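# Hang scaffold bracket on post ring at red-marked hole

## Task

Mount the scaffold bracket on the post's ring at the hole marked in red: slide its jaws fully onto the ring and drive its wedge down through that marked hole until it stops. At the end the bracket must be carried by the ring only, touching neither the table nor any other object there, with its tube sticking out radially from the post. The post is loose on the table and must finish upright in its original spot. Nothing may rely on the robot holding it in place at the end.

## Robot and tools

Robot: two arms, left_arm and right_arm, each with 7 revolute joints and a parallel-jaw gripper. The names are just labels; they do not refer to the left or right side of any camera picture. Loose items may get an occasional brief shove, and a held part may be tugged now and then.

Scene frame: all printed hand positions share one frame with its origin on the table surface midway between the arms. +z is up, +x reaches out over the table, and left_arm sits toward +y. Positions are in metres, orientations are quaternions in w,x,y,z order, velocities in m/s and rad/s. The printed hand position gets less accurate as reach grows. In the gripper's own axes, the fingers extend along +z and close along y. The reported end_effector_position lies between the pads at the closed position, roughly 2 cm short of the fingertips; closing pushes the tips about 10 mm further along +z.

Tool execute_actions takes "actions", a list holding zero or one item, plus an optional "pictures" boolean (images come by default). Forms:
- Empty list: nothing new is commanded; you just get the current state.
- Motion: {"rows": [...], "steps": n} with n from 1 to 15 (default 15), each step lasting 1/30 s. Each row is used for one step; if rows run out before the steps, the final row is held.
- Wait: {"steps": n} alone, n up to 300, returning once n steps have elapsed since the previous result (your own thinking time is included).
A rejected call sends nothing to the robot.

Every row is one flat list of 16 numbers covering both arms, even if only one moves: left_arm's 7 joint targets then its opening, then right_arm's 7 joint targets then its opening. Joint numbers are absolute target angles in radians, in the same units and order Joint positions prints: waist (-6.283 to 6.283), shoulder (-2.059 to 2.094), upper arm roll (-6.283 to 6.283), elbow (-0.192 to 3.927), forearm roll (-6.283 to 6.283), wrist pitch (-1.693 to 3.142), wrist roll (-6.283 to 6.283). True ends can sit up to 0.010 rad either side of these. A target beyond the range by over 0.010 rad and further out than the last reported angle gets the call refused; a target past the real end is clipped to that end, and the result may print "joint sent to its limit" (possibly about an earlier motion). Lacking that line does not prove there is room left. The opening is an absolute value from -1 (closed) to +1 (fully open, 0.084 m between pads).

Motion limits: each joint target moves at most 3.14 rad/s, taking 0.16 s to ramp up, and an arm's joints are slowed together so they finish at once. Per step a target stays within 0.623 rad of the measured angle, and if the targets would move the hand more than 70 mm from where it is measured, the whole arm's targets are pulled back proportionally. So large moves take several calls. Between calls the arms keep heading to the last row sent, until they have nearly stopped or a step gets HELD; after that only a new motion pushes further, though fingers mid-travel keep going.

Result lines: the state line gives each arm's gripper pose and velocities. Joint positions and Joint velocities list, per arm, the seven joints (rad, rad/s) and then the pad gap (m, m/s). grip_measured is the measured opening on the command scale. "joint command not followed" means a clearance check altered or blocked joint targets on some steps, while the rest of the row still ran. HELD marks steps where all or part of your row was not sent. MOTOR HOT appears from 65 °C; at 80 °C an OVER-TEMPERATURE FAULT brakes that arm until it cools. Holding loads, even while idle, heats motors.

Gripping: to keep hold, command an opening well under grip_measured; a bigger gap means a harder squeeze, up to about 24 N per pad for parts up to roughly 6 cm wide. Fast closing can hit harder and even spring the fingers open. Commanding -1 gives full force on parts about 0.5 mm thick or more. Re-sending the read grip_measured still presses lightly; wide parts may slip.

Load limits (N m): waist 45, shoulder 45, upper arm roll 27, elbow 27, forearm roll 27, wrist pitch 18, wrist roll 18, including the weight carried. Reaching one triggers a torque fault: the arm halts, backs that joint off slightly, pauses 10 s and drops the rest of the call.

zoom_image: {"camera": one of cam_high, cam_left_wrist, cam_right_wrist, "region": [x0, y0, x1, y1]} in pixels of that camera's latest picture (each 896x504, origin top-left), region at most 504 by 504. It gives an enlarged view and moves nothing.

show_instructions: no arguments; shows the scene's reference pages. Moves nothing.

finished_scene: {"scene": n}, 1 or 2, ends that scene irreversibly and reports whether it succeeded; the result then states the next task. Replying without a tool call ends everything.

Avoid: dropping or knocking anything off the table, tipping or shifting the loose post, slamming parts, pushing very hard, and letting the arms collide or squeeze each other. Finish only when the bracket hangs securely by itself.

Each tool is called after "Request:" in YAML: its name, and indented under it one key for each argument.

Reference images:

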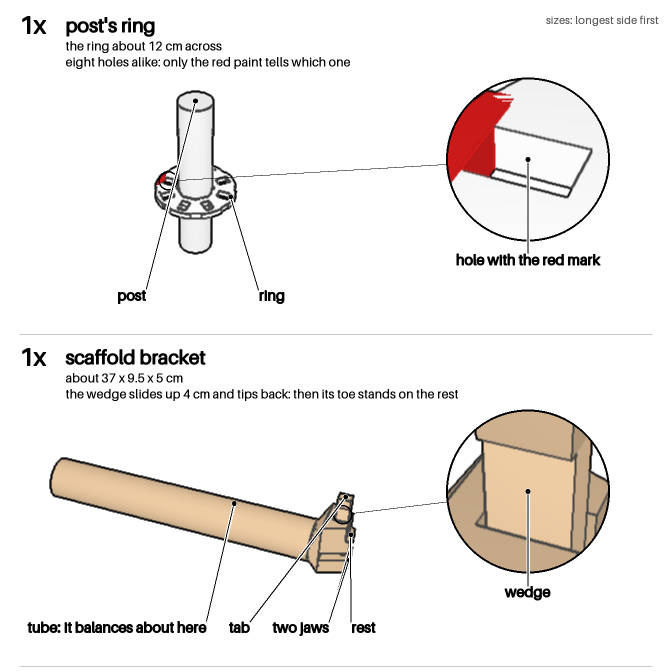

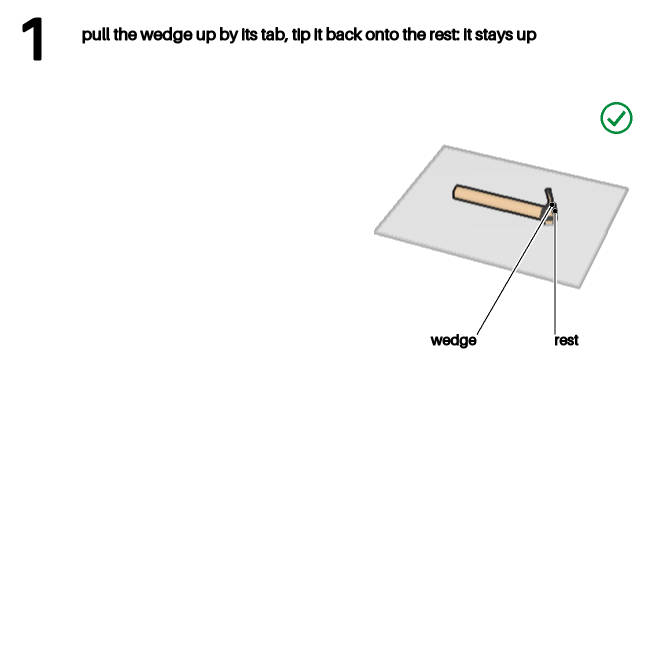

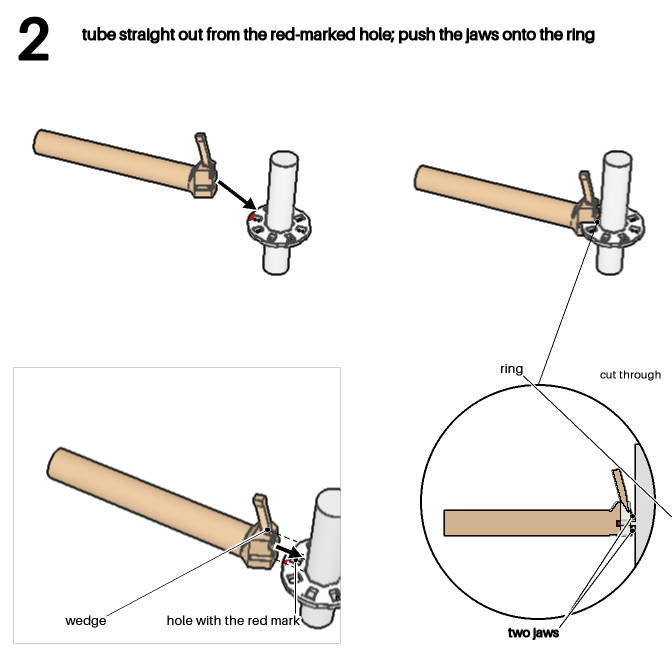

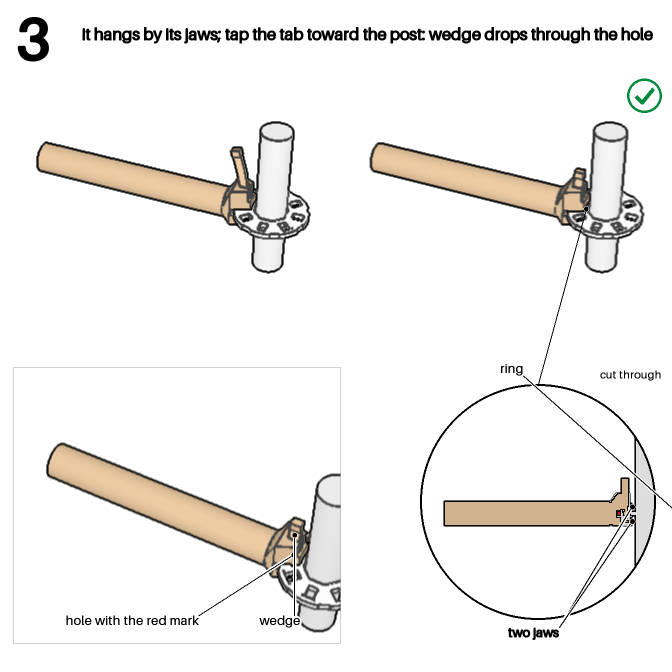

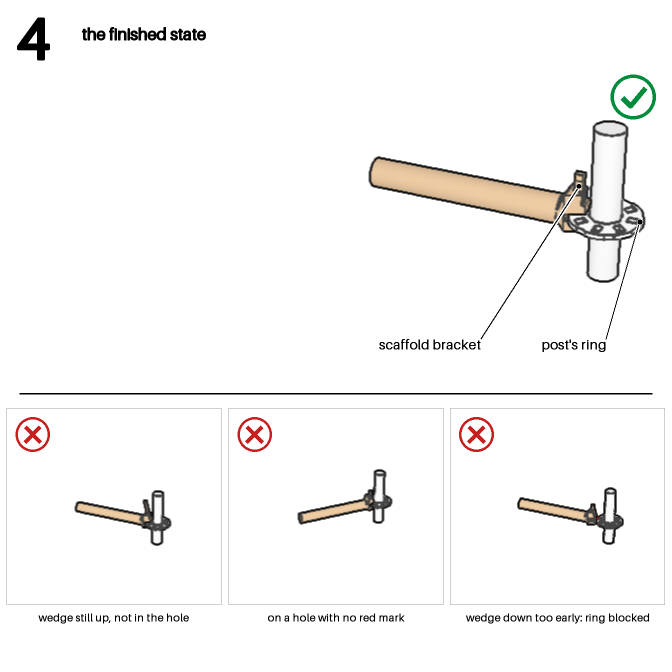

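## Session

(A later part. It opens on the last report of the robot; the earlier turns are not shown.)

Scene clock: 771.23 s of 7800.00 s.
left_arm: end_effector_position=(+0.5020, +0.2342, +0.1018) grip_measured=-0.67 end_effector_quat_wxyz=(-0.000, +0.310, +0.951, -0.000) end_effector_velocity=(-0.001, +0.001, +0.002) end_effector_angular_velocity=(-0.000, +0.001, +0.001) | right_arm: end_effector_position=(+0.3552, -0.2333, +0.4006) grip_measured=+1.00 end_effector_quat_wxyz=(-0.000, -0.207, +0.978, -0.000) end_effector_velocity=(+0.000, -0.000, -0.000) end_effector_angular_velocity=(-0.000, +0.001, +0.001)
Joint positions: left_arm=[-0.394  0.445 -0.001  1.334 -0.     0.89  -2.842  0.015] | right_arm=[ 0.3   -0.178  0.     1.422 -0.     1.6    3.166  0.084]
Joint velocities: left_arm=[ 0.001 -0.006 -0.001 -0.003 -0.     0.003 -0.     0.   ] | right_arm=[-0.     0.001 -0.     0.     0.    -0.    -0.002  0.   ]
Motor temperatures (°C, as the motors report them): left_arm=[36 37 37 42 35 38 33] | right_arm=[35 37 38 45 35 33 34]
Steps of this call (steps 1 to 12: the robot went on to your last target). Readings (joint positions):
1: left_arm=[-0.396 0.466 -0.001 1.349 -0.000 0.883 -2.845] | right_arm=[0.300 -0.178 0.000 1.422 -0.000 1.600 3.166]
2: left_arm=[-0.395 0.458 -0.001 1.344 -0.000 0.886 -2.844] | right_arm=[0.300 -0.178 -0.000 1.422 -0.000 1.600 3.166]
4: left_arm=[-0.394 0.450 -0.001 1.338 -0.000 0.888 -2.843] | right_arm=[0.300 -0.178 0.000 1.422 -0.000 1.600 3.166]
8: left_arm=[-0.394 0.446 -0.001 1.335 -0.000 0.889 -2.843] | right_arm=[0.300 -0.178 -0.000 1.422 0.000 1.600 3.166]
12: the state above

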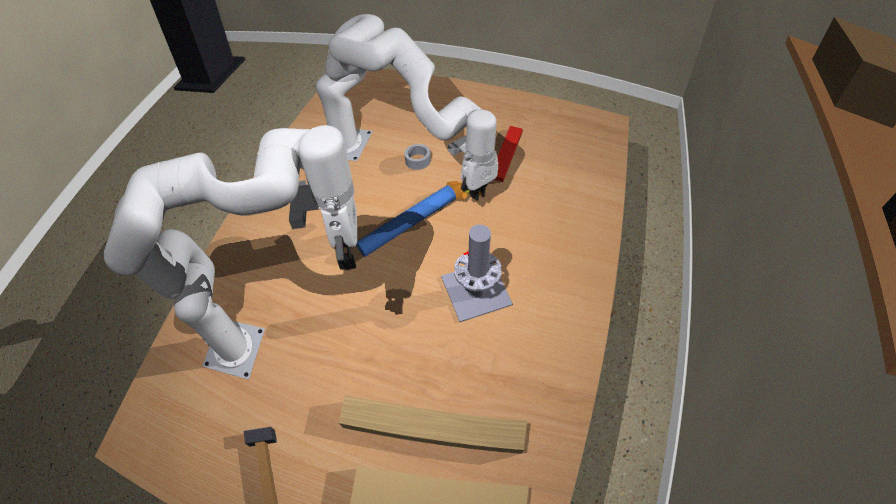

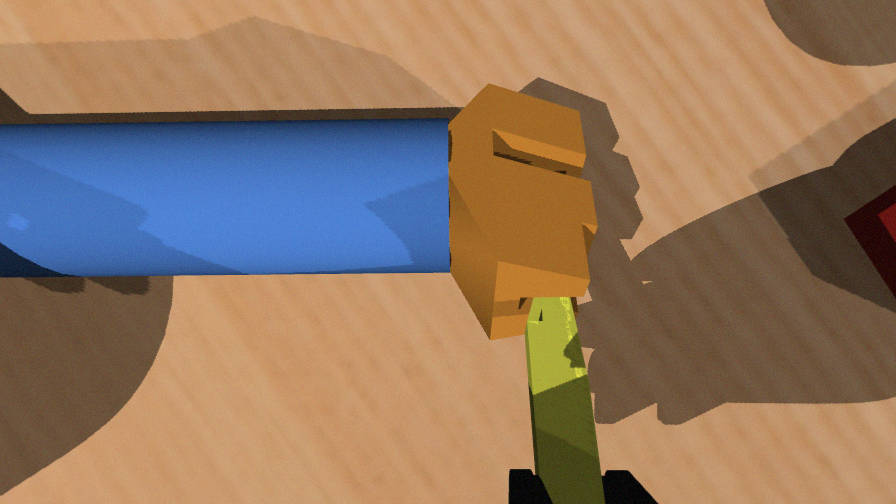

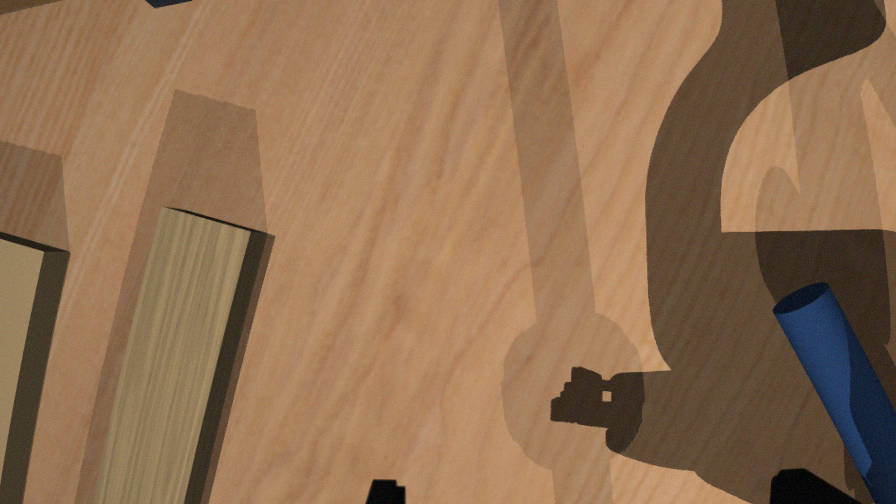

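Request:
execute_actions:
  actions:
    - {"rows": [[-0.3914, 0.4286, 0, 1.3212, 0, 0.8926, -2.8404, -0.8, 0.3, -0.178, 0, 1.422, 0, 1.6, 3.166, 1], [-0.3894, 0.413, 0, 1.3081, 0, 0.8951, -2.8384, -0.8, 0.3, -0.178, 0, 1.422, 0, 1.6, 3.166, 1], [-0.3874, 0.3975, 0, 1.2951, 0, 0.8976, -2.8364, -0.8, 0.3, -0.178, 0, 1.422, 0, 1.6, 3.166, 1], [-0.3853, 0.3819, 0, 1.282, 0, 0.9001, -2.8343, -0.8, 0.3, -0.178, 0, 1.422, 0, 1.6, 3.166, 1], [-0.3833, 0.3664, 0, 1.269, 0, 0.9026, -2.8323, -0.8, 0.3, -0.178, 0, 1.422, 0, 1.6, 3.166, 1], [-0.3813, 0.3508, 0, 1.2559, 0, 0.9051, -2.8303, -0.8, 0.3, -0.178, 0, 1.422, 0, 1.6, 3.166, 1], [-0.3793, 0.3353, 0, 1.2429, 0, 0.9076, -2.8283, -0.8, 0.3, -0.178, 0, 1.422, 0, 1.6, 3.166, 1], [-0.3766, 0.3194, 0, 1.2274, 0, 0.908, -2.8256, -0.8, 0.3, -0.178, 0, 1.422, 0, 1.6, 3.166, 1], [-0.3739, 0.3035, 0, 1.2119, 0, 0.9084, -2.8229, -0.8, 0.3, -0.178, 0, 1.422, 0, 1.6, 3.166, 1], [-0.3712, 0.2876, 0, 1.1964, 0, 0.9088, -2.8202, -0.8, 0.3, -0.178, 0, 1.422, 0, 1.6, 3.166, 1], [-0.3686, 0.2716, 0, 1.1808, 0, 0.9092, -2.8176, -0.8, 0.3, -0.178, 0, 1.422, 0, 1.6, 3.166, 1], [-0.3659, 0.2557, 0, 1.1653, 0, 0.9096, -2.8149, -0.8, 0.3, -0.178, 0, 1.422, 0, 1.6, 3.166, 1], [-0.3632, 0.2398, 0, 1.1498, 0, 0.91, -2.8122, -0.8, 0.3, -0.178, 0, 1.422, 0, 1.6, 3.166, 1], [-0.3605, 0.2239, 0, 1.1343, 0, 0.9104, -2.8095, -0.8, 0.3, -0.178, 0, 1.422, 0, 1.6, 3.166, 1]], "steps": 15}
  pictures: false

Request:
execute_actions:
  actions:
    - {"steps": 12}

Scene clock: 790.07 s of 7800.00 s.
left_arm: end_effector_position=(+0.4649, +0.2620, +0.1355) grip_measured=-0.67 end_effector_quat_wxyz=(-0.000, +0.309, +0.951, -0.000) end_effector_velocity=(-0.103, +0.082, +0.061) end_effector_angular_velocity=(+0.006, +0.004, +0.013) | right_arm: end_effector_position=(+0.3552, -0.2333, +0.4006) grip_measured=+1.00 end_effector_quat_wxyz=(+0.000, -0.207, +0.978, -0.000) end_effector_velocity=(+0.000, -0.001, +0.000) end_effector_angular_velocity=(-0.001, -0.000, +0.000)
Joint positions: left_arm=[-0.367  0.262 -0.     1.171 -0.     0.909 -2.816  0.015] | right_arm=[ 0.3   -0.178  0.     1.422  0.     1.6    3.166  0.084]
Joint velocities: left_arm=[ 0.08  -0.455  0.01  -0.444  0.003  0.017  0.076 -0.   ] | right_arm=[-0.001  0.    -0.     0.    -0.001  0.    -0.002 -0.   ]
Motor temperatures (°C, as the motors report them): left_arm=[36 37 37 43 35 38 33] | right_arm=[35 37 38 45 35 33 34]
Steps of this call (steps 1 to 30: the robot went on to your last target; steps 31 to 90: nothing new was sent; then 15.33 s passed at rest; steps 91 to 105: all 15 steps of this action). Readings (joint positions):
91: left_arm=[-0.393 0.444 0.000 1.334 0.000 0.890 -2.842] | right_arm=[0.300 -0.178 0.000 1.422 0.000 1.600 3.166]
92: left_arm=[-0.393 0.441 -0.000 1.332 0.000 0.890 -2.842] | right_arm=[0.300 -0.178 0.000 1.422 -0.000 1.600 3.166]
94: left_arm=[-0.391 0.424 -0.000 1.318 -0.000 0.893 -2.840] | right_arm=[0.300 -0.178 0.000 1.422 0.000 1.600 3.166]
98: left_arm=[-0.384 0.370 -0.001 1.272 -0.000 0.902 -2.833] | right_arm=[0.300 -0.178 0.000 1.422 -0.000 1.600 3.166]
105: the state above

Scene clock: 790.47 s of 7800.00 s.
left_arm: end_effector_position=(+0.4568, +0.2687, +0.1405) grip_measured=-0.67 end_effector_quat_wxyz=(+0.000, +0.309, +0.951, +0.000) end_effector_velocity=(-0.001, -0.001, +0.002) end_effector_angular_velocity=(-0.002, -0.003, -0.003) | right_arm: end_effector_position=(+0.3552, -0.2333, +0.4006) grip_measured=+1.00 end_effector_quat_wxyz=(+0.000, -0.207, +0.978, -0.000) end_effector_velocity=(+0.000, -0.000, +0.000) end_effector_angular_velocity=(+0.000, -0.000, -0.001)
Joint positions: left_arm=[-0.36   0.225  0.001  1.135  0.     0.91  -2.809  0.015] | right_arm=[ 0.3   -0.178  0.     1.422 -0.     1.6    3.166  0.084]
Joint velocities: left_arm=[ 0.    -0.008 -0.003 -0.004 -0.001 -0.     0.002 -0.   ] | right_arm=[-0. -0. -0.  0.  0.  0.  0. -0.]
Motor temperatures (°C, as the motors report them): left_arm=[36 37 37 43 35 38 33] | right_arm=[35 37 38 45 35 33 34]
Steps of this call (steps 1 to 12: the robot went on to your last target). Readings (joint positions):
1: left_arm=[-0.365 0.249 0.000 1.158 0.000 0.910 -2.814] | right_arm=[0.300 -0.178 -0.000 1.422 0.000 1.600 3.166]
2: left_arm=[-0.363 0.240 0.001 1.150 0.000 0.911 -2.812] | right_arm=[0.300 -0.178 -0.000 1.422 0.000 1.600 3.166]
4: left_arm=[-0.361 0.231 0.001 1.141 0.000 0.910 -2.811] | right_arm=[0.300 -0.178 0.000 1.422 -0.000 1.600 3.166]
8: left_arm=[-0.360 0.226 0.001 1.136 0.000 0.910 -2.810] | right_arm=[0.300 -0.178 -0.000 1.422 0.000 1.600 3.166]
12: the state above

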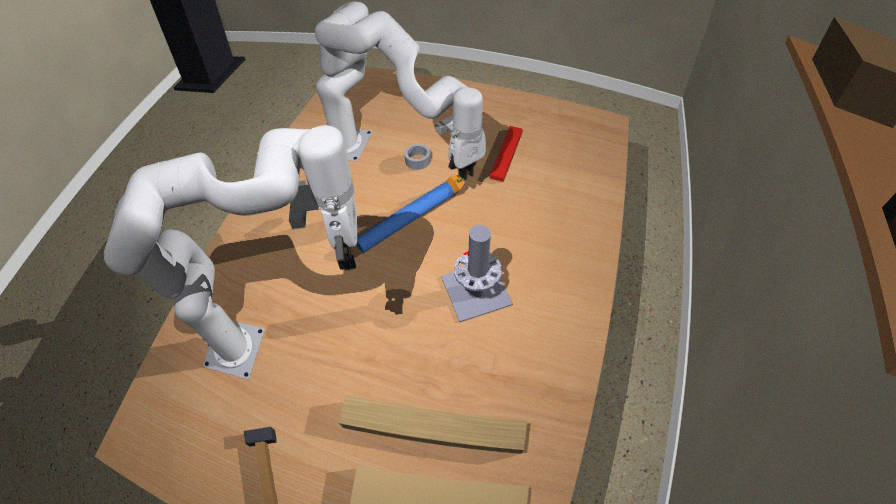

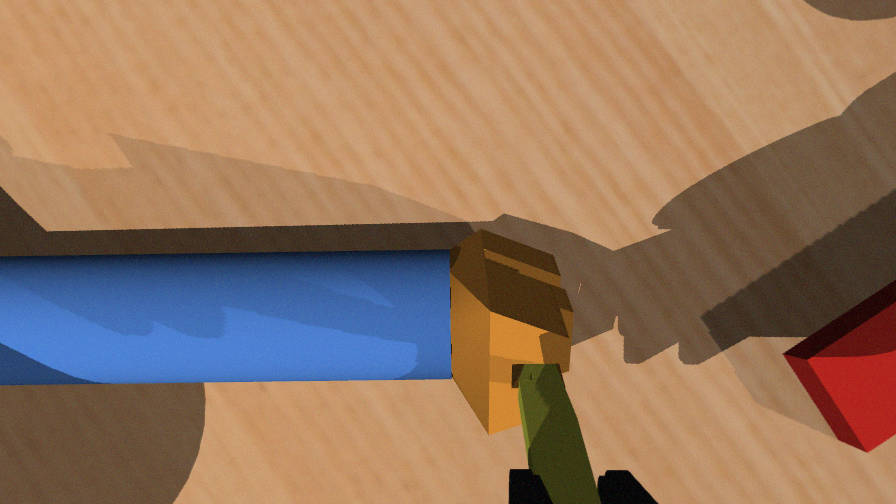

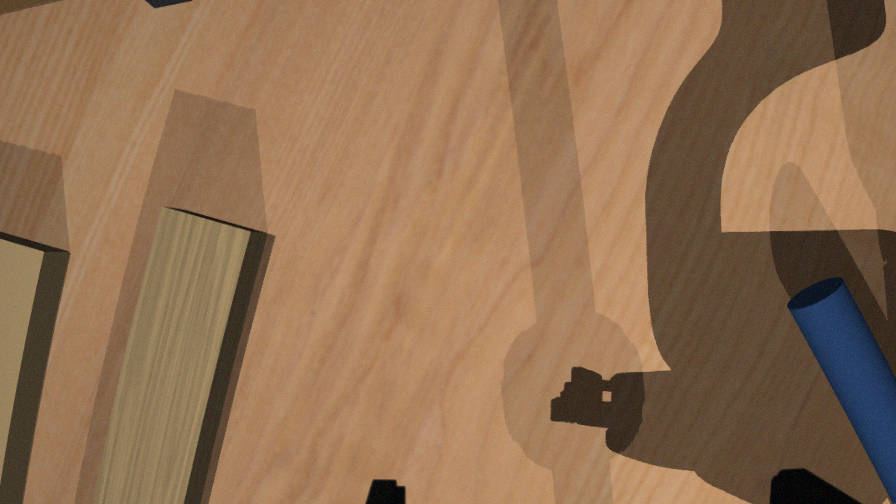

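Request:
execute_actions:
  actions:
    - {"rows": [[-0.3572, 0.2086, 0, 1.1172, 0, 0.9086, -2.8062, -0.8, 0.3, -0.178, 0, 1.422, 0, 1.6, 3.166, 1], [-0.3539, 0.1932, 0, 1.1001, 0, 0.9069, -2.8029, -0.8, 0.3, -0.178, 0, 1.422, 0, 1.6, 3.166, 1], [-0.3506, 0.1779, 0, 1.083, 0, 0.9051, -2.7996, -0.8, 0.3, -0.178, 0, 1.422, 0, 1.6, 3.166, 1], [-0.3474, 0.1625, 0, 1.0659, 0, 0.9034, -2.7964, -0.8, 0.3, -0.178, 0, 1.422, 0, 1.6, 3.166, 1], [-0.3441, 0.1472, 0, 1.0488, 0, 0.9016, -2.7931, -0.8, 0.3, -0.178, 0, 1.422, 0, 1.6, 3.166, 1], [-0.3408, 0.1318, 0, 1.0317, 0, 0.8999, -2.7898, -0.8, 0.3, -0.178, 0, 1.422, 0, 1.6, 3.166, 1], [-0.3375, 0.1165, 0, 1.0146, 0, 0.8981, -2.7865, -0.8, 0.3, -0.178, 0, 1.422, 0, 1.6, 3.166, 1], [-0.3348, 0.1067, 0, 1.0016, 0, 0.8949, -2.7838, -0.8, 0.3, -0.178, 0, 1.422, 0, 1.6, 3.166, 1], [-0.332, 0.0969, 0, 0.9887, 0, 0.8918, -2.781, -0.8, 0.3, -0.178, 0, 1.422, 0, 1.6, 3.166, 1], [-0.3293, 0.0871, 0, 0.9757, 0, 0.8886, -2.7783, -0.8, 0.3, -0.178, 0, 1.422, 0, 1.6, 3.166, 1], [-0.3266, 0.0774, 0, 0.9628, 0, 0.8854, -2.7756, -0.8, 0.3, -0.178, 0, 1.422, 0, 1.6, 3.166, 1], [-0.3238, 0.0676, 0, 0.9498, 0, 0.8822, -2.7728, -0.8, 0.3, -0.178, 0, 1.422, 0, 1.6, 3.166, 1], [-0.3211, 0.0578, 0, 0.9368, 0, 0.8791, -2.7701, -0.8, 0.3, -0.178, 0, 1.422, 0, 1.6, 3.166, 1], [-0.3183, 0.048, 0, 0.9239, 0, 0.8759, -2.7673, -0.8, 0.3, -0.178, 0, 1.422, 0, 1.6, 3.166, 1], [-0.3156, 0.0382, 0, 0.9109, 0, 0.8727, -2.7646, -0.8, 0.3, -0.178, 0, 1.422, 0, 1.6, 3.166, 1]], "steps": 15}
  pictures: false

Request:
execute_actions:
  actions:
    - {"steps": 15}

Request:
zoom_image:
  camera: "cam_high"
  region: [380, 100, 540, 230]

Scene clock: 824.30 s of 7800.00 s.
left_arm: end_effector_position=(+0.4154, +0.2972, +0.1460) grip_measured=-0.67 end_effector_quat_wxyz=(-0.001, +0.310, +0.951, -0.000) end_effector_velocity=(-0.085, +0.063, -0.003) end_effector_angular_velocity=(-0.003, -0.008, +0.004) | right_arm: end_effector_position=(+0.3552, -0.2333, +0.4006) grip_measured=+1.00 end_effector_quat_wxyz=(+0.000, -0.207, +0.978, -0.000) end_effector_velocity=(+0.000, -0.000, -0.000) end_effector_angular_velocity=(-0.000, +0.001, -0.001)
Joint positions: left_arm=[-0.325  0.072 -0.001  0.954 -0.     0.883 -2.774  0.015] | right_arm=[ 0.3   -0.178  0.     1.422 -0.     1.6    3.166  0.084]
Joint velocities: left_arm=[ 0.083 -0.303  0.    -0.386 -0.002 -0.092  0.08   0.   ] | right_arm=[-0.001  0.001  0.    -0.     0.    -0.     0.    -0.   ]
Motor temperatures (°C, as the motors report them): left_arm=[36 37 37 44 35 38 33] | right_arm=[35 37 38 45 35 33 34]
Steps of this call (steps 1 to 30: the robot went on to your last target; steps 31 to 90: nothing new was sent; then 30.33 s passed at rest; steps 91 to 105: all 15 steps of this action). Readings (joint positions):
91: left_arm=[-0.360 0.224 0.000 1.134 0.000 0.910 -2.809] | right_arm=[0.300 -0.178 -0.000 1.422 0.000 1.600 3.166]
92: left_arm=[-0.360 0.221 -0.000 1.131 0.000 0.910 -2.809] | right_arm=[0.300 -0.178 0.000 1.422 0.000 1.600 3.166]
94: left_arm=[-0.357 0.205 -0.001 1.113 -0.000 0.908 -2.805] | right_arm=[0.300 -0.178 0.000 1.422 -0.000 1.600 3.166]
98: left_arm=[-0.345 0.152 -0.000 1.053 -0.000 0.903 -2.794] | right_arm=[0.300 -0.178 0.000 1.422 -0.000 1.600 3.166]
105: the state above

Scene clock: 824.80 s of 7800.00 s.
left_arm: end_effector_position=(+0.4058, +0.3044, +0.1453) grip_measured=-0.67 end_effector_quat_wxyz=(-0.000, +0.309, +0.951, -0.000) end_effector_velocity=(-0.001, +0.001, +0.000) end_effector_angular_velocity=(-0.000, +0.000, +0.002) | right_arm: end_effector_position=(+0.3552, -0.2333, +0.4006) grip_measured=+1.00 end_effector_quat_wxyz=(+0.000, -0.207, +0.978, -0.000) end_effector_velocity=(+0.000, -0.000, +0.000) end_effector_angular_velocity=(+0.000, -0.000, +0.001)
Joint positions: left_arm=[-0.316  0.039 -0.     0.911 -0.     0.873 -2.765  0.015] | right_arm=[ 0.3   -0.178 -0.     1.422  0.     1.6    3.166  0.084]
Joint velocities: left_arm=[ 0.001 -0.003  0.001 -0.003 -0.     0.     0.001  0.   ] | right_arm=[-0.001  0.     0.     0.     0.    -0.    -0.001 -0.   ]
Motor temperatures (°C, as the motors report them): left_arm=[36 37 37 44 35 38 33] | right_arm=[35 37 38 45 35 33 34]
Steps of this call (steps 1 to 15: the robot went on to your last target). Readings (joint positions):
1: left_arm=[-0.323 0.062 -0.001 0.941 -0.000 0.880 -2.771] | right_arm=[0.300 -0.178 -0.000 1.422 0.000 1.600 3.166]
2: left_arm=[-0.320 0.054 -0.000 0.931 -0.000 0.878 -2.769] | right_arm=[0.300 -0.178 -0.000 1.422 -0.000 1.600 3.166]
4: left_arm=[-0.318 0.045 -0.000 0.919 -0.000 0.876 -2.767] | right_arm=[0.300 -0.178 -0.000 1.422 -0.000 1.600 3.166]
8: left_arm=[-0.316 0.040 -0.001 0.913 -0.000 0.873 -2.765] | right_arm=[0.300 -0.178 0.000 1.422 0.000 1.600 3.166]
15: the state above

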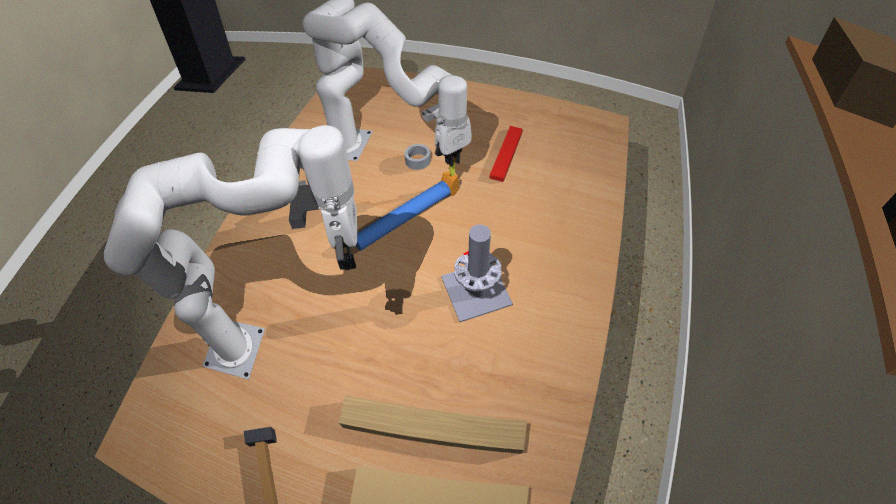

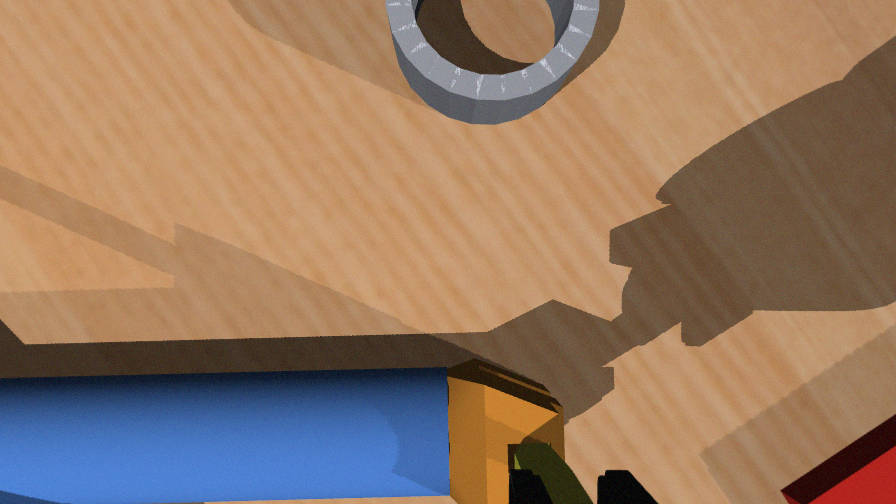

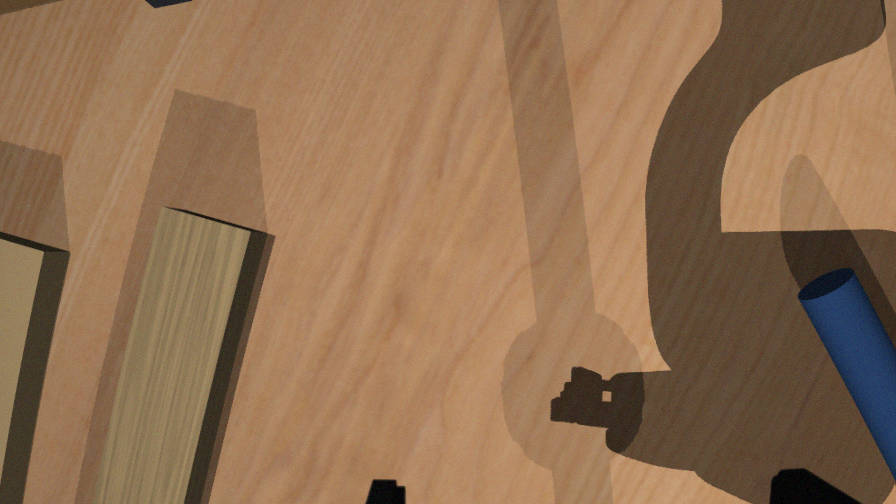

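Region (380, 100, 540, 230) of cam_high's 896x504 image, scaled by 3.150, with more detail than that image has; it fills the top 410 rows of this view, and the rest is white.

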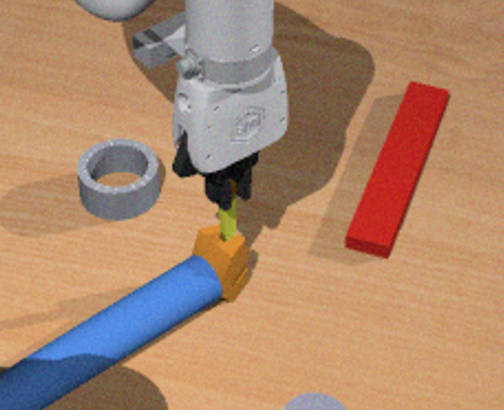

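Request:
execute_actions:
  actions:
    - {"rows": [[-0.3288, 0.0329, 0, 0.9029, 0.032, 0.8682, -2.8006, -0.8, 0.3, -0.178, 0, 1.422, 0, 1.6, 3.166, 1], [-0.342, 0.0276, 0, 0.8949, 0.064, 0.8636, -2.8367, -0.8, 0.3, -0.178, 0, 1.422, 0, 1.6, 3.166, 1], [-0.3553, 0.0222, 0, 0.8869, 0.096, 0.8591, -2.8727, -0.8, 0.3, -0.178, 0, 1.422, 0, 1.6, 3.166, 1], [-0.3685, 0.0174, 0, 0.8789, 0.1279, 0.8541, -2.9088, -0.8, 0.3, -0.178, 0, 1.422, 0, 1.6, 3.166, 1], [-0.3817, 0.0126, 0, 0.8709, 0.1599, 0.849, -2.9448, -0.8, 0.3, -0.178, 0, 1.422, 0, 1.6, 3.166, 1], [-0.3949, 0.0083, 0, 0.863, 0.1919, 0.8435, -2.9809, -0.8, 0.3, -0.178, 0, 1.422, 0, 1.6, 3.166, 1], [-0.4081, 0.0039, 0, 0.855, 0.2239, 0.838, -3.0169, -0.8, 0.3, -0.178, 0, 1.422, 0, 1.6, 3.166, 1], [-0.4213, 0.0001, 0, 0.847, 0.2559, 0.8319, -3.0529, -0.8, 0.3, -0.178, 0, 1.422, 0, 1.6, 3.166, 1], [-0.4346, -0.0037, 0, 0.839, 0.2879, 0.8259, -3.089, -0.8, 0.3, -0.178, 0, 1.422, 0, 1.6, 3.166, 1], [-0.4478, -0.0071, 0, 0.831, 0.3198, 0.8194, -3.125, -0.8, 0.3, -0.178, 0, 1.422, 0, 1.6, 3.166, 1], [-0.461, -0.0104, 0, 0.823, 0.3518, 0.8128, -3.1611, -0.8, 0.3, -0.178, 0, 1.422, 0, 1.6, 3.166, 1], [-0.4742, -0.0137, 0, 0.815, 0.3838, 0.8063, -3.1971, -0.8, 0.3, -0.178, 0, 1.422, 0, 1.6, 3.166, 1]], "steps": 15}
  pictures: false

Request:
execute_actions:
  actions:
    - {"steps": 15}

Request:
zoom_image:
  camera: "cam_high"
  region: [380, 100, 540, 230]

Scene clock: 902.50 s of 7800.00 s.
left_arm: end_effector_position=(+0.3928, +0.2879, +0.1435) grip_measured=-0.67 end_effector_quat_wxyz=(+0.034, +0.303, +0.945, +0.121) end_effector_velocity=(-0.022, -0.055, -0.005) end_effector_angular_velocity=(+0.237, -0.263, -0.070) | right_arm: end_effector_position=(+0.3552, -0.2333, +0.4006) grip_measured=+1.00 end_effector_quat_wxyz=(+0.000, -0.207, +0.978, -0.000) end_effector_velocity=(-0.000, -0.000, +0.000) end_effector_angular_velocity=(+0.000, -0.000, +0.000)
Joint positions: left_arm=[-0.458 -0.009 -0.001  0.825  0.342  0.815 -3.149  0.015] | right_arm=[ 0.3   -0.178 -0.     1.422 -0.     1.6    3.166  0.084]
Joint velocities: left_arm=[-0.226 -0.054 -0.031 -0.134  0.498 -0.099 -0.564 -0.   ] | right_arm=[-0.001 -0.001  0.    -0.     0.     0.    -0.001  0.   ]
Motor temperatures (°C, as the motors report them): left_arm=[36 37 37 45 35 38 33] | right_arm=[35 37 38 45 35 33 34]
Steps of this call (steps 1 to 15: the robot went on to your last target; steps 16 to 90: nothing new was sent; then 74.20 s passed at rest; steps 91 to 105: all 15 steps of this action). Readings (joint positions):
91: left_arm=[-0.316 0.038 0.000 0.911 0.000 0.873 -2.765] | right_arm=[0.300 -0.178 0.000 1.422 0.000 1.600 3.166]
92: left_arm=[-0.317 0.038 0.000 0.910 0.004 0.872 -2.769] | right_arm=[0.300 -0.178 0.000 1.422 -0.000 1.600 3.166]
94: left_arm=[-0.328 0.033 0.002 0.903 0.034 0.868 -2.803] | right_arm=[0.300 -0.178 -0.000 1.422 0.000 1.600 3.166]
98: left_arm=[-0.373 0.016 0.001 0.877 0.139 0.852 -2.921] | right_arm=[0.300 -0.178 -0.000 1.422 -0.000 1.600 3.166]
105: the state above

Scene clock: 903.00 s of 7800.00 s.
left_arm: end_effector_position=(+0.3922, +0.2855, +0.1435) grip_measured=-0.67 end_effector_quat_wxyz=(+0.043, +0.302, +0.943, +0.133) end_effector_velocity=(+0.001, +0.000, +0.001) end_effector_angular_velocity=(+0.001, -0.003, +0.000) | right_arm: end_effector_position=(+0.3552, -0.2333, +0.4006) grip_measured=+1.00 end_effector_quat_wxyz=(-0.000, -0.207, +0.978, -0.000) end_effector_velocity=(+0.000, +0.000, +0.000) end_effector_angular_velocity=(-0.000, -0.001, +0.001)
Joint positions: left_arm=[-0.474 -0.014 -0.     0.815  0.383  0.806 -3.197  0.015] | right_arm=[ 0.3   -0.178 -0.     1.422 -0.     1.6    3.166  0.084]
Joint velocities: left_arm=[-0.001 -0.001  0.001  0.001  0.003 -0.    -0.002 -0.   ] | right_arm=[ 0.     0.     0.     0.001 -0.    -0.    -0.001  0.   ]
Motor temperatures (°C, as the motors report them): left_arm=[36 37 37 45 35 38 33] | right_arm=[35 37 38 45 35 33 34]
Steps of this call (steps 1 to 15: the robot went on to your last target). Readings (joint positions):
1: left_arm=[-0.464 -0.011 -0.002 0.821 0.356 0.812 -3.165] | right_arm=[0.300 -0.178 0.000 1.422 0.000 1.600 3.166]
2: left_arm=[-0.468 -0.012 -0.002 0.819 0.364 0.810 -3.175] | right_arm=[0.300 -0.178 -0.000 1.422 0.000 1.600 3.166]
4: left_arm=[-0.471 -0.013 -0.001 0.817 0.374 0.808 -3.187] | right_arm=[0.300 -0.178 0.000 1.422 -0.000 1.600 3.166]
8: left_arm=[-0.473 -0.013 -0.000 0.815 0.381 0.807 -3.195] | right_arm=[0.300 -0.178 0.000 1.422 0.000 1.600 3.166]
15: the state above

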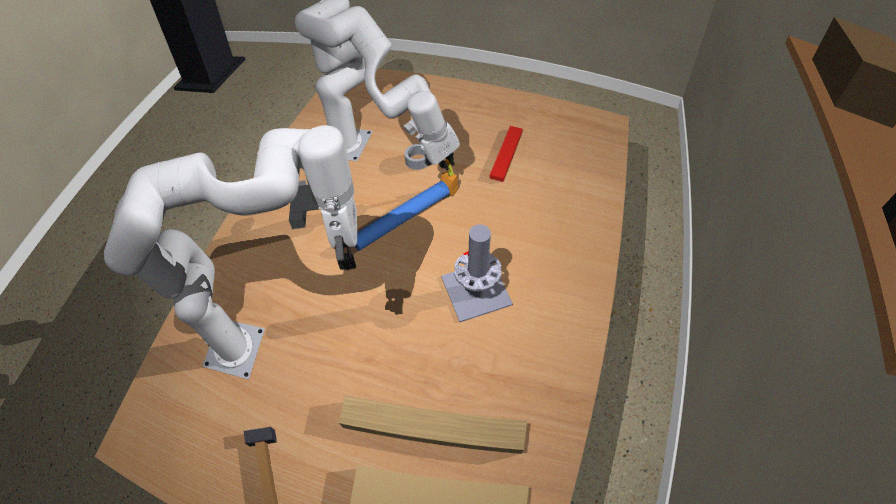

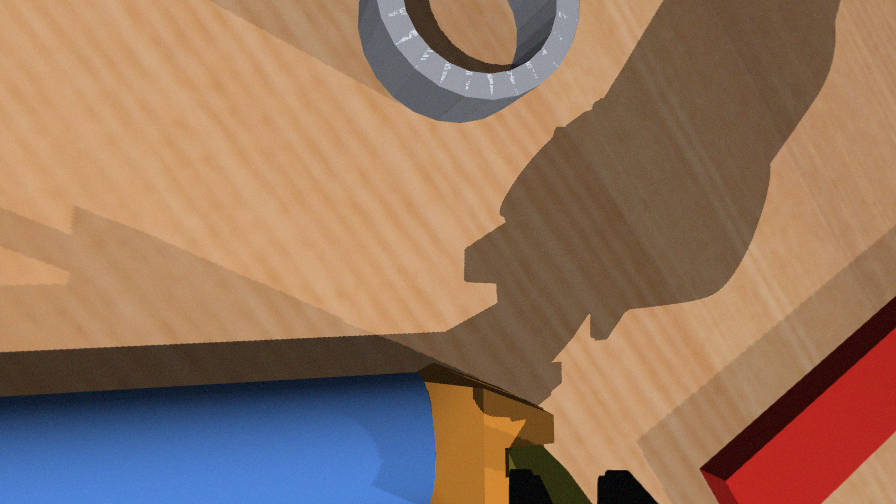

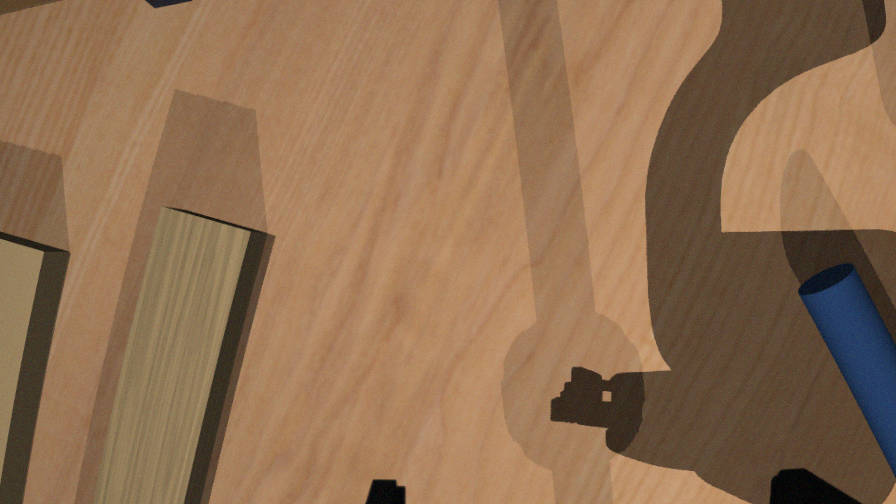

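Region (380, 100, 540, 230) of cam_high's 896x504 image, scaled by 3.150, with more detail than that image has; it fills the top 410 rows of this view, and the rest is white.

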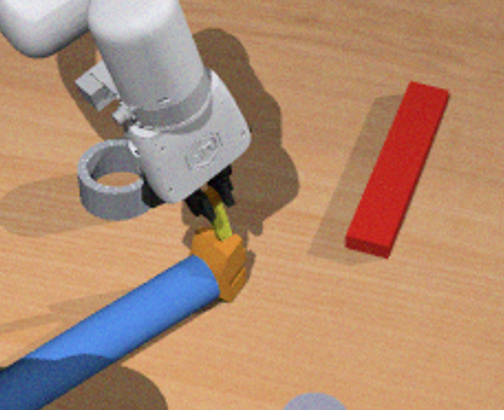

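Request:
execute_actions:
  actions: []

Scene clock: 939.97 s of 7800.00 s.
left_arm: end_effector_position=(+0.3922, +0.2855, +0.1435) grip_measured=-0.67 end_effector_quat_wxyz=(+0.043, +0.302, +0.943, +0.133) end_effector_velocity=(+0.001, -0.000, +0.001) end_effector_angular_velocity=(-0.001, -0.001, -0.000) | right_arm: end_effector_position=(+0.3552, -0.2333, +0.4006) grip_measured=+1.00 end_effector_quat_wxyz=(-0.000, -0.207, +0.978, -0.000) end_effector_velocity=(+0.000, -0.001, +0.000) end_effector_angular_velocity=(+0.001, -0.000, -0.000)
Joint positions: left_arm=[-0.474 -0.014 -0.     0.815  0.384  0.806 -3.197  0.015] | right_arm=[ 0.3   -0.178 -0.     1.422 -0.     1.6    3.166  0.084]
Joint velocities: left_arm=[-0.    -0.    -0.     0.001 -0.    -0.    -0.    -0.   ] | right_arm=[-0.001 -0.001 -0.001 -0.     0.     0.    -0.001  0.   ]
Motor temperatures (°C, as the motors report them): left_arm=[36 37 37 46 35 38 33] | right_arm=[35 37 38 45 35 33 34]
Steps of this call (steps 1 to 15: the robot went on to your last target; steps 16 to 90: nothing new was sent; then 33.97 s passed at rest). Readings (joint positions):
1: left_arm=[-0.474 -0.014 -0.000 0.815 0.384 0.806 -3.197] | right_arm=[0.300 -0.178 -0.000 1.422 -0.000 1.600 3.166]
2: left_arm=[-0.474 -0.014 -0.000 0.815 0.384 0.806 -3.197] | right_arm=[0.300 -0.178 -0.000 1.422 0.000 1.600 3.166]
4: left_arm=[-0.474 -0.014 -0.000 0.815 0.384 0.806 -3.197] | right_arm=[0.300 -0.178 -0.000 1.422 0.000 1.600 3.166]
8: left_arm=[-0.474 -0.014 -0.000 0.815 0.384 0.806 -3.197] | right_arm=[0.300 -0.178 0.000 1.422 -0.000 1.600 3.166]
90: the state above
All arms were judged still, so your last target was given up. Only a new action makes them travel on or press farther. Fingers that are still opening or closing keep moving.

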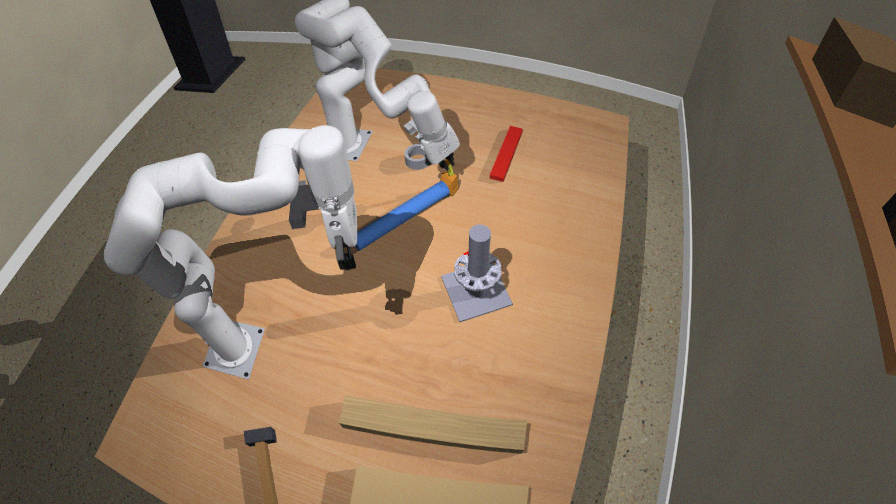

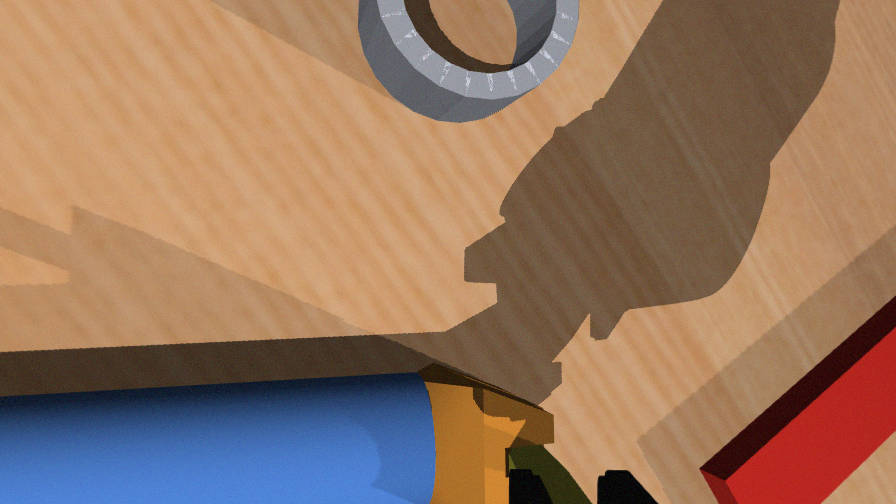

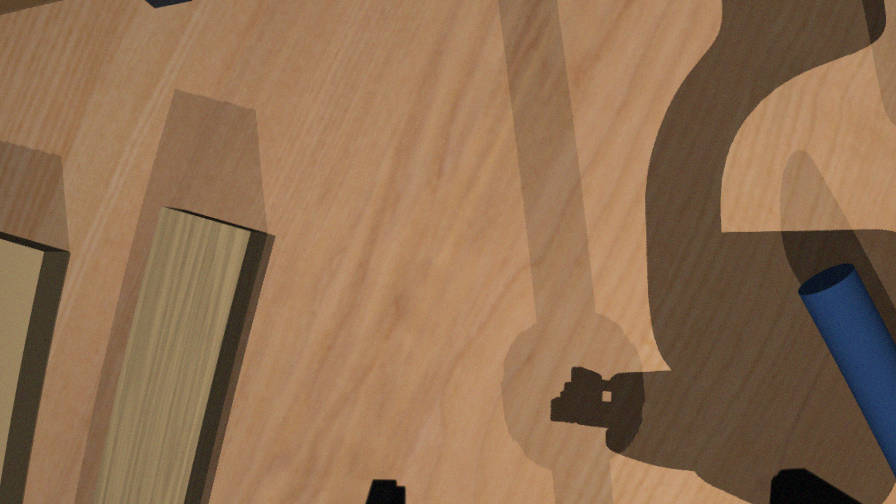

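Request:
zoom_image:
  camera: "cam_high"
  region: [390, 130, 510, 220]

Request:
execute_actions:
  actions:
    - {"rows": [[-0.4742,-0.0137,0,0.815,0.3838,0.8063,-3.1971,-0.6,0.3,-0.178,0,1.422,0,1.6,3.166,1],[-0.4742,-0.0137,0,0.815,0.3838,0.8063,-3.1971,-0.5,0.3,-0.178,0,1.422,0,1.6,3.166,1],[-0.4742,-0.0137,0,0.815,0.3838,0.8063,-3.1971,-0.4,0.3,-0.178,0,1.422,0,1.6,3.166,1],[-0.4742,-0.0137,0,0.815,0.3838,0.8063,-3.1971,-0.3,0.3,-0.178,0,1.422,0,1.6,3.166,1],[-0.4742,-0.0137,0,0.815,0.3838,0.8063,-3.1971,-0.2,0.3,-0.178,0,1.422,0,1.6,3.166,1]], "steps": 15}

Region (390, 130, 510, 220) of cam_high's 896x504 image, scaled by 4.200, with more detail than that image has; it fills the top 378 rows of this view, and the rest is white.

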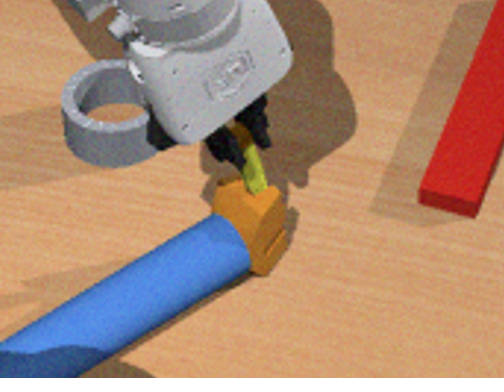

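Scene clock: 950.10 s of 7800.00 s.
left_arm: end_effector_position=(+0.3924, +0.2855, +0.1438) grip_measured=-0.21 end_effector_quat_wxyz=(+0.043, +0.302, +0.943, +0.133) end_effector_velocity=(-0.002, +0.000, -0.003) end_effector_angular_velocity=(+0.002, +0.006, +0.001) | right_arm: end_effector_position=(+0.3552, -0.2333, +0.4006) grip_measured=+1.00 end_effector_quat_wxyz=(+0.000, -0.207, +0.978, -0.000) end_effector_velocity=(-0.000, +0.000, -0.000) end_effector_angular_velocity=(+0.000, +0.000, -0.001)
Joint positions: left_arm=[-0.474 -0.014  0.     0.815  0.384  0.806 -3.197  0.035] | right_arm=[ 0.3   -0.178  0.     1.422 -0.     1.6    3.166  0.084]
Joint velocities: left_arm=[-0.     0.002 -0.    -0.005 -0.001  0.    -0.001 -0.   ] | right_arm=[ 0. -0. -0. -0.  0. -0.  0.  0.]
Motor temperatures (°C, as the motors report them): left_arm=[36 37 37 46 35 38 33] | right_arm=[35 37 38 45 35 33 34]
Steps of this call (steps 1 to 90: nothing new was sent; then 6.63 s passed at rest; steps 91 to 105: all 15 steps of this action). Readings (joint positions):
91: left_arm=[-0.474 -0.014 -0.000 0.815 0.384 0.806 -3.197] | right_arm=[0.300 -0.178 0.000 1.422 -0.000 1.600 3.166]
92: left_arm=[-0.474 -0.014 0.000 0.816 0.384 0.806 -3.197] | right_arm=[0.300 -0.178 0.000 1.422 -0.000 1.600 3.166]
94: left_arm=[-0.474 -0.016 0.001 0.819 0.385 0.806 -3.197] | right_arm=[0.300 -0.178 0.000 1.422 -0.000 1.600 3.166]
98: left_arm=[-0.474 -0.015 0.000 0.817 0.384 0.806 -3.197] | right_arm=[0.300 -0.178 0.000 1.422 -0.000 1.600 3.166]
105: the state above

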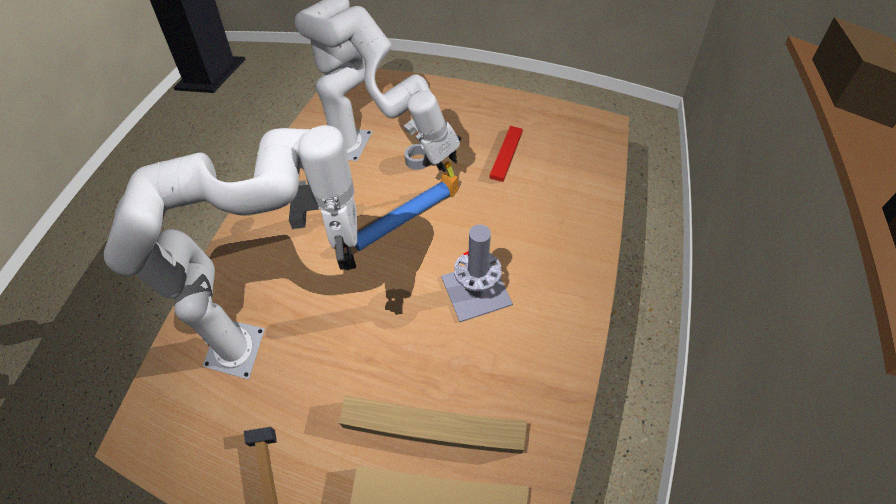

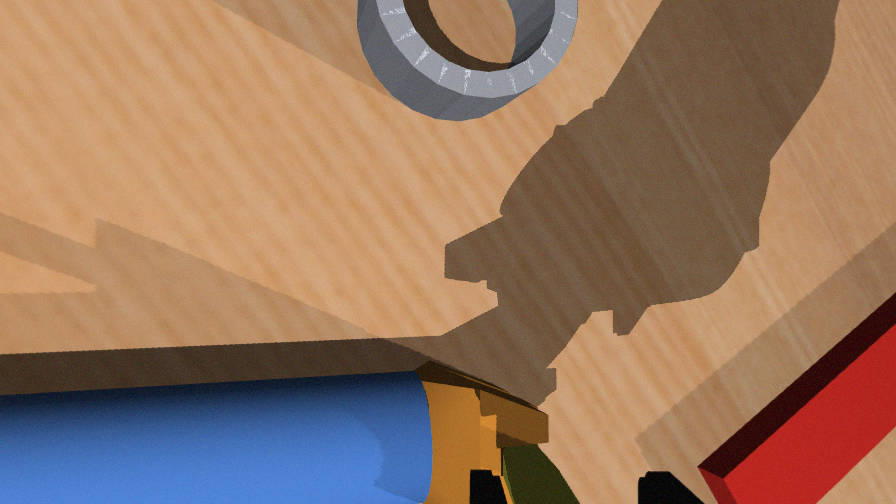

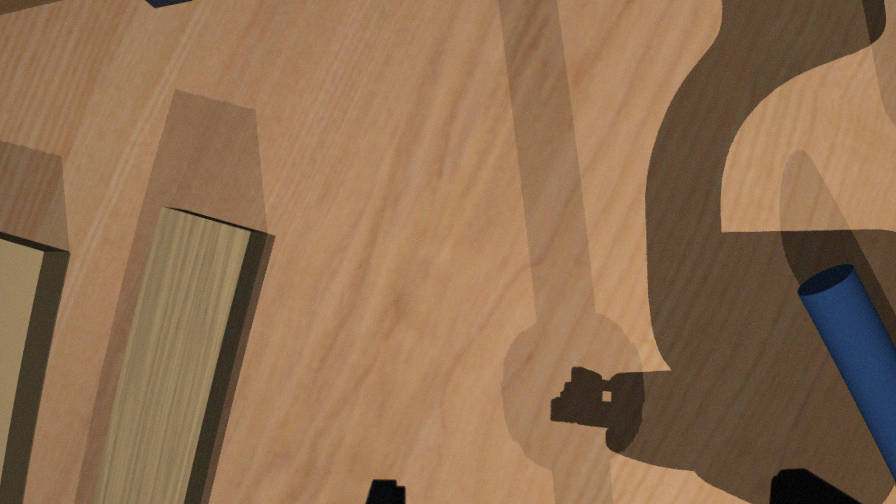

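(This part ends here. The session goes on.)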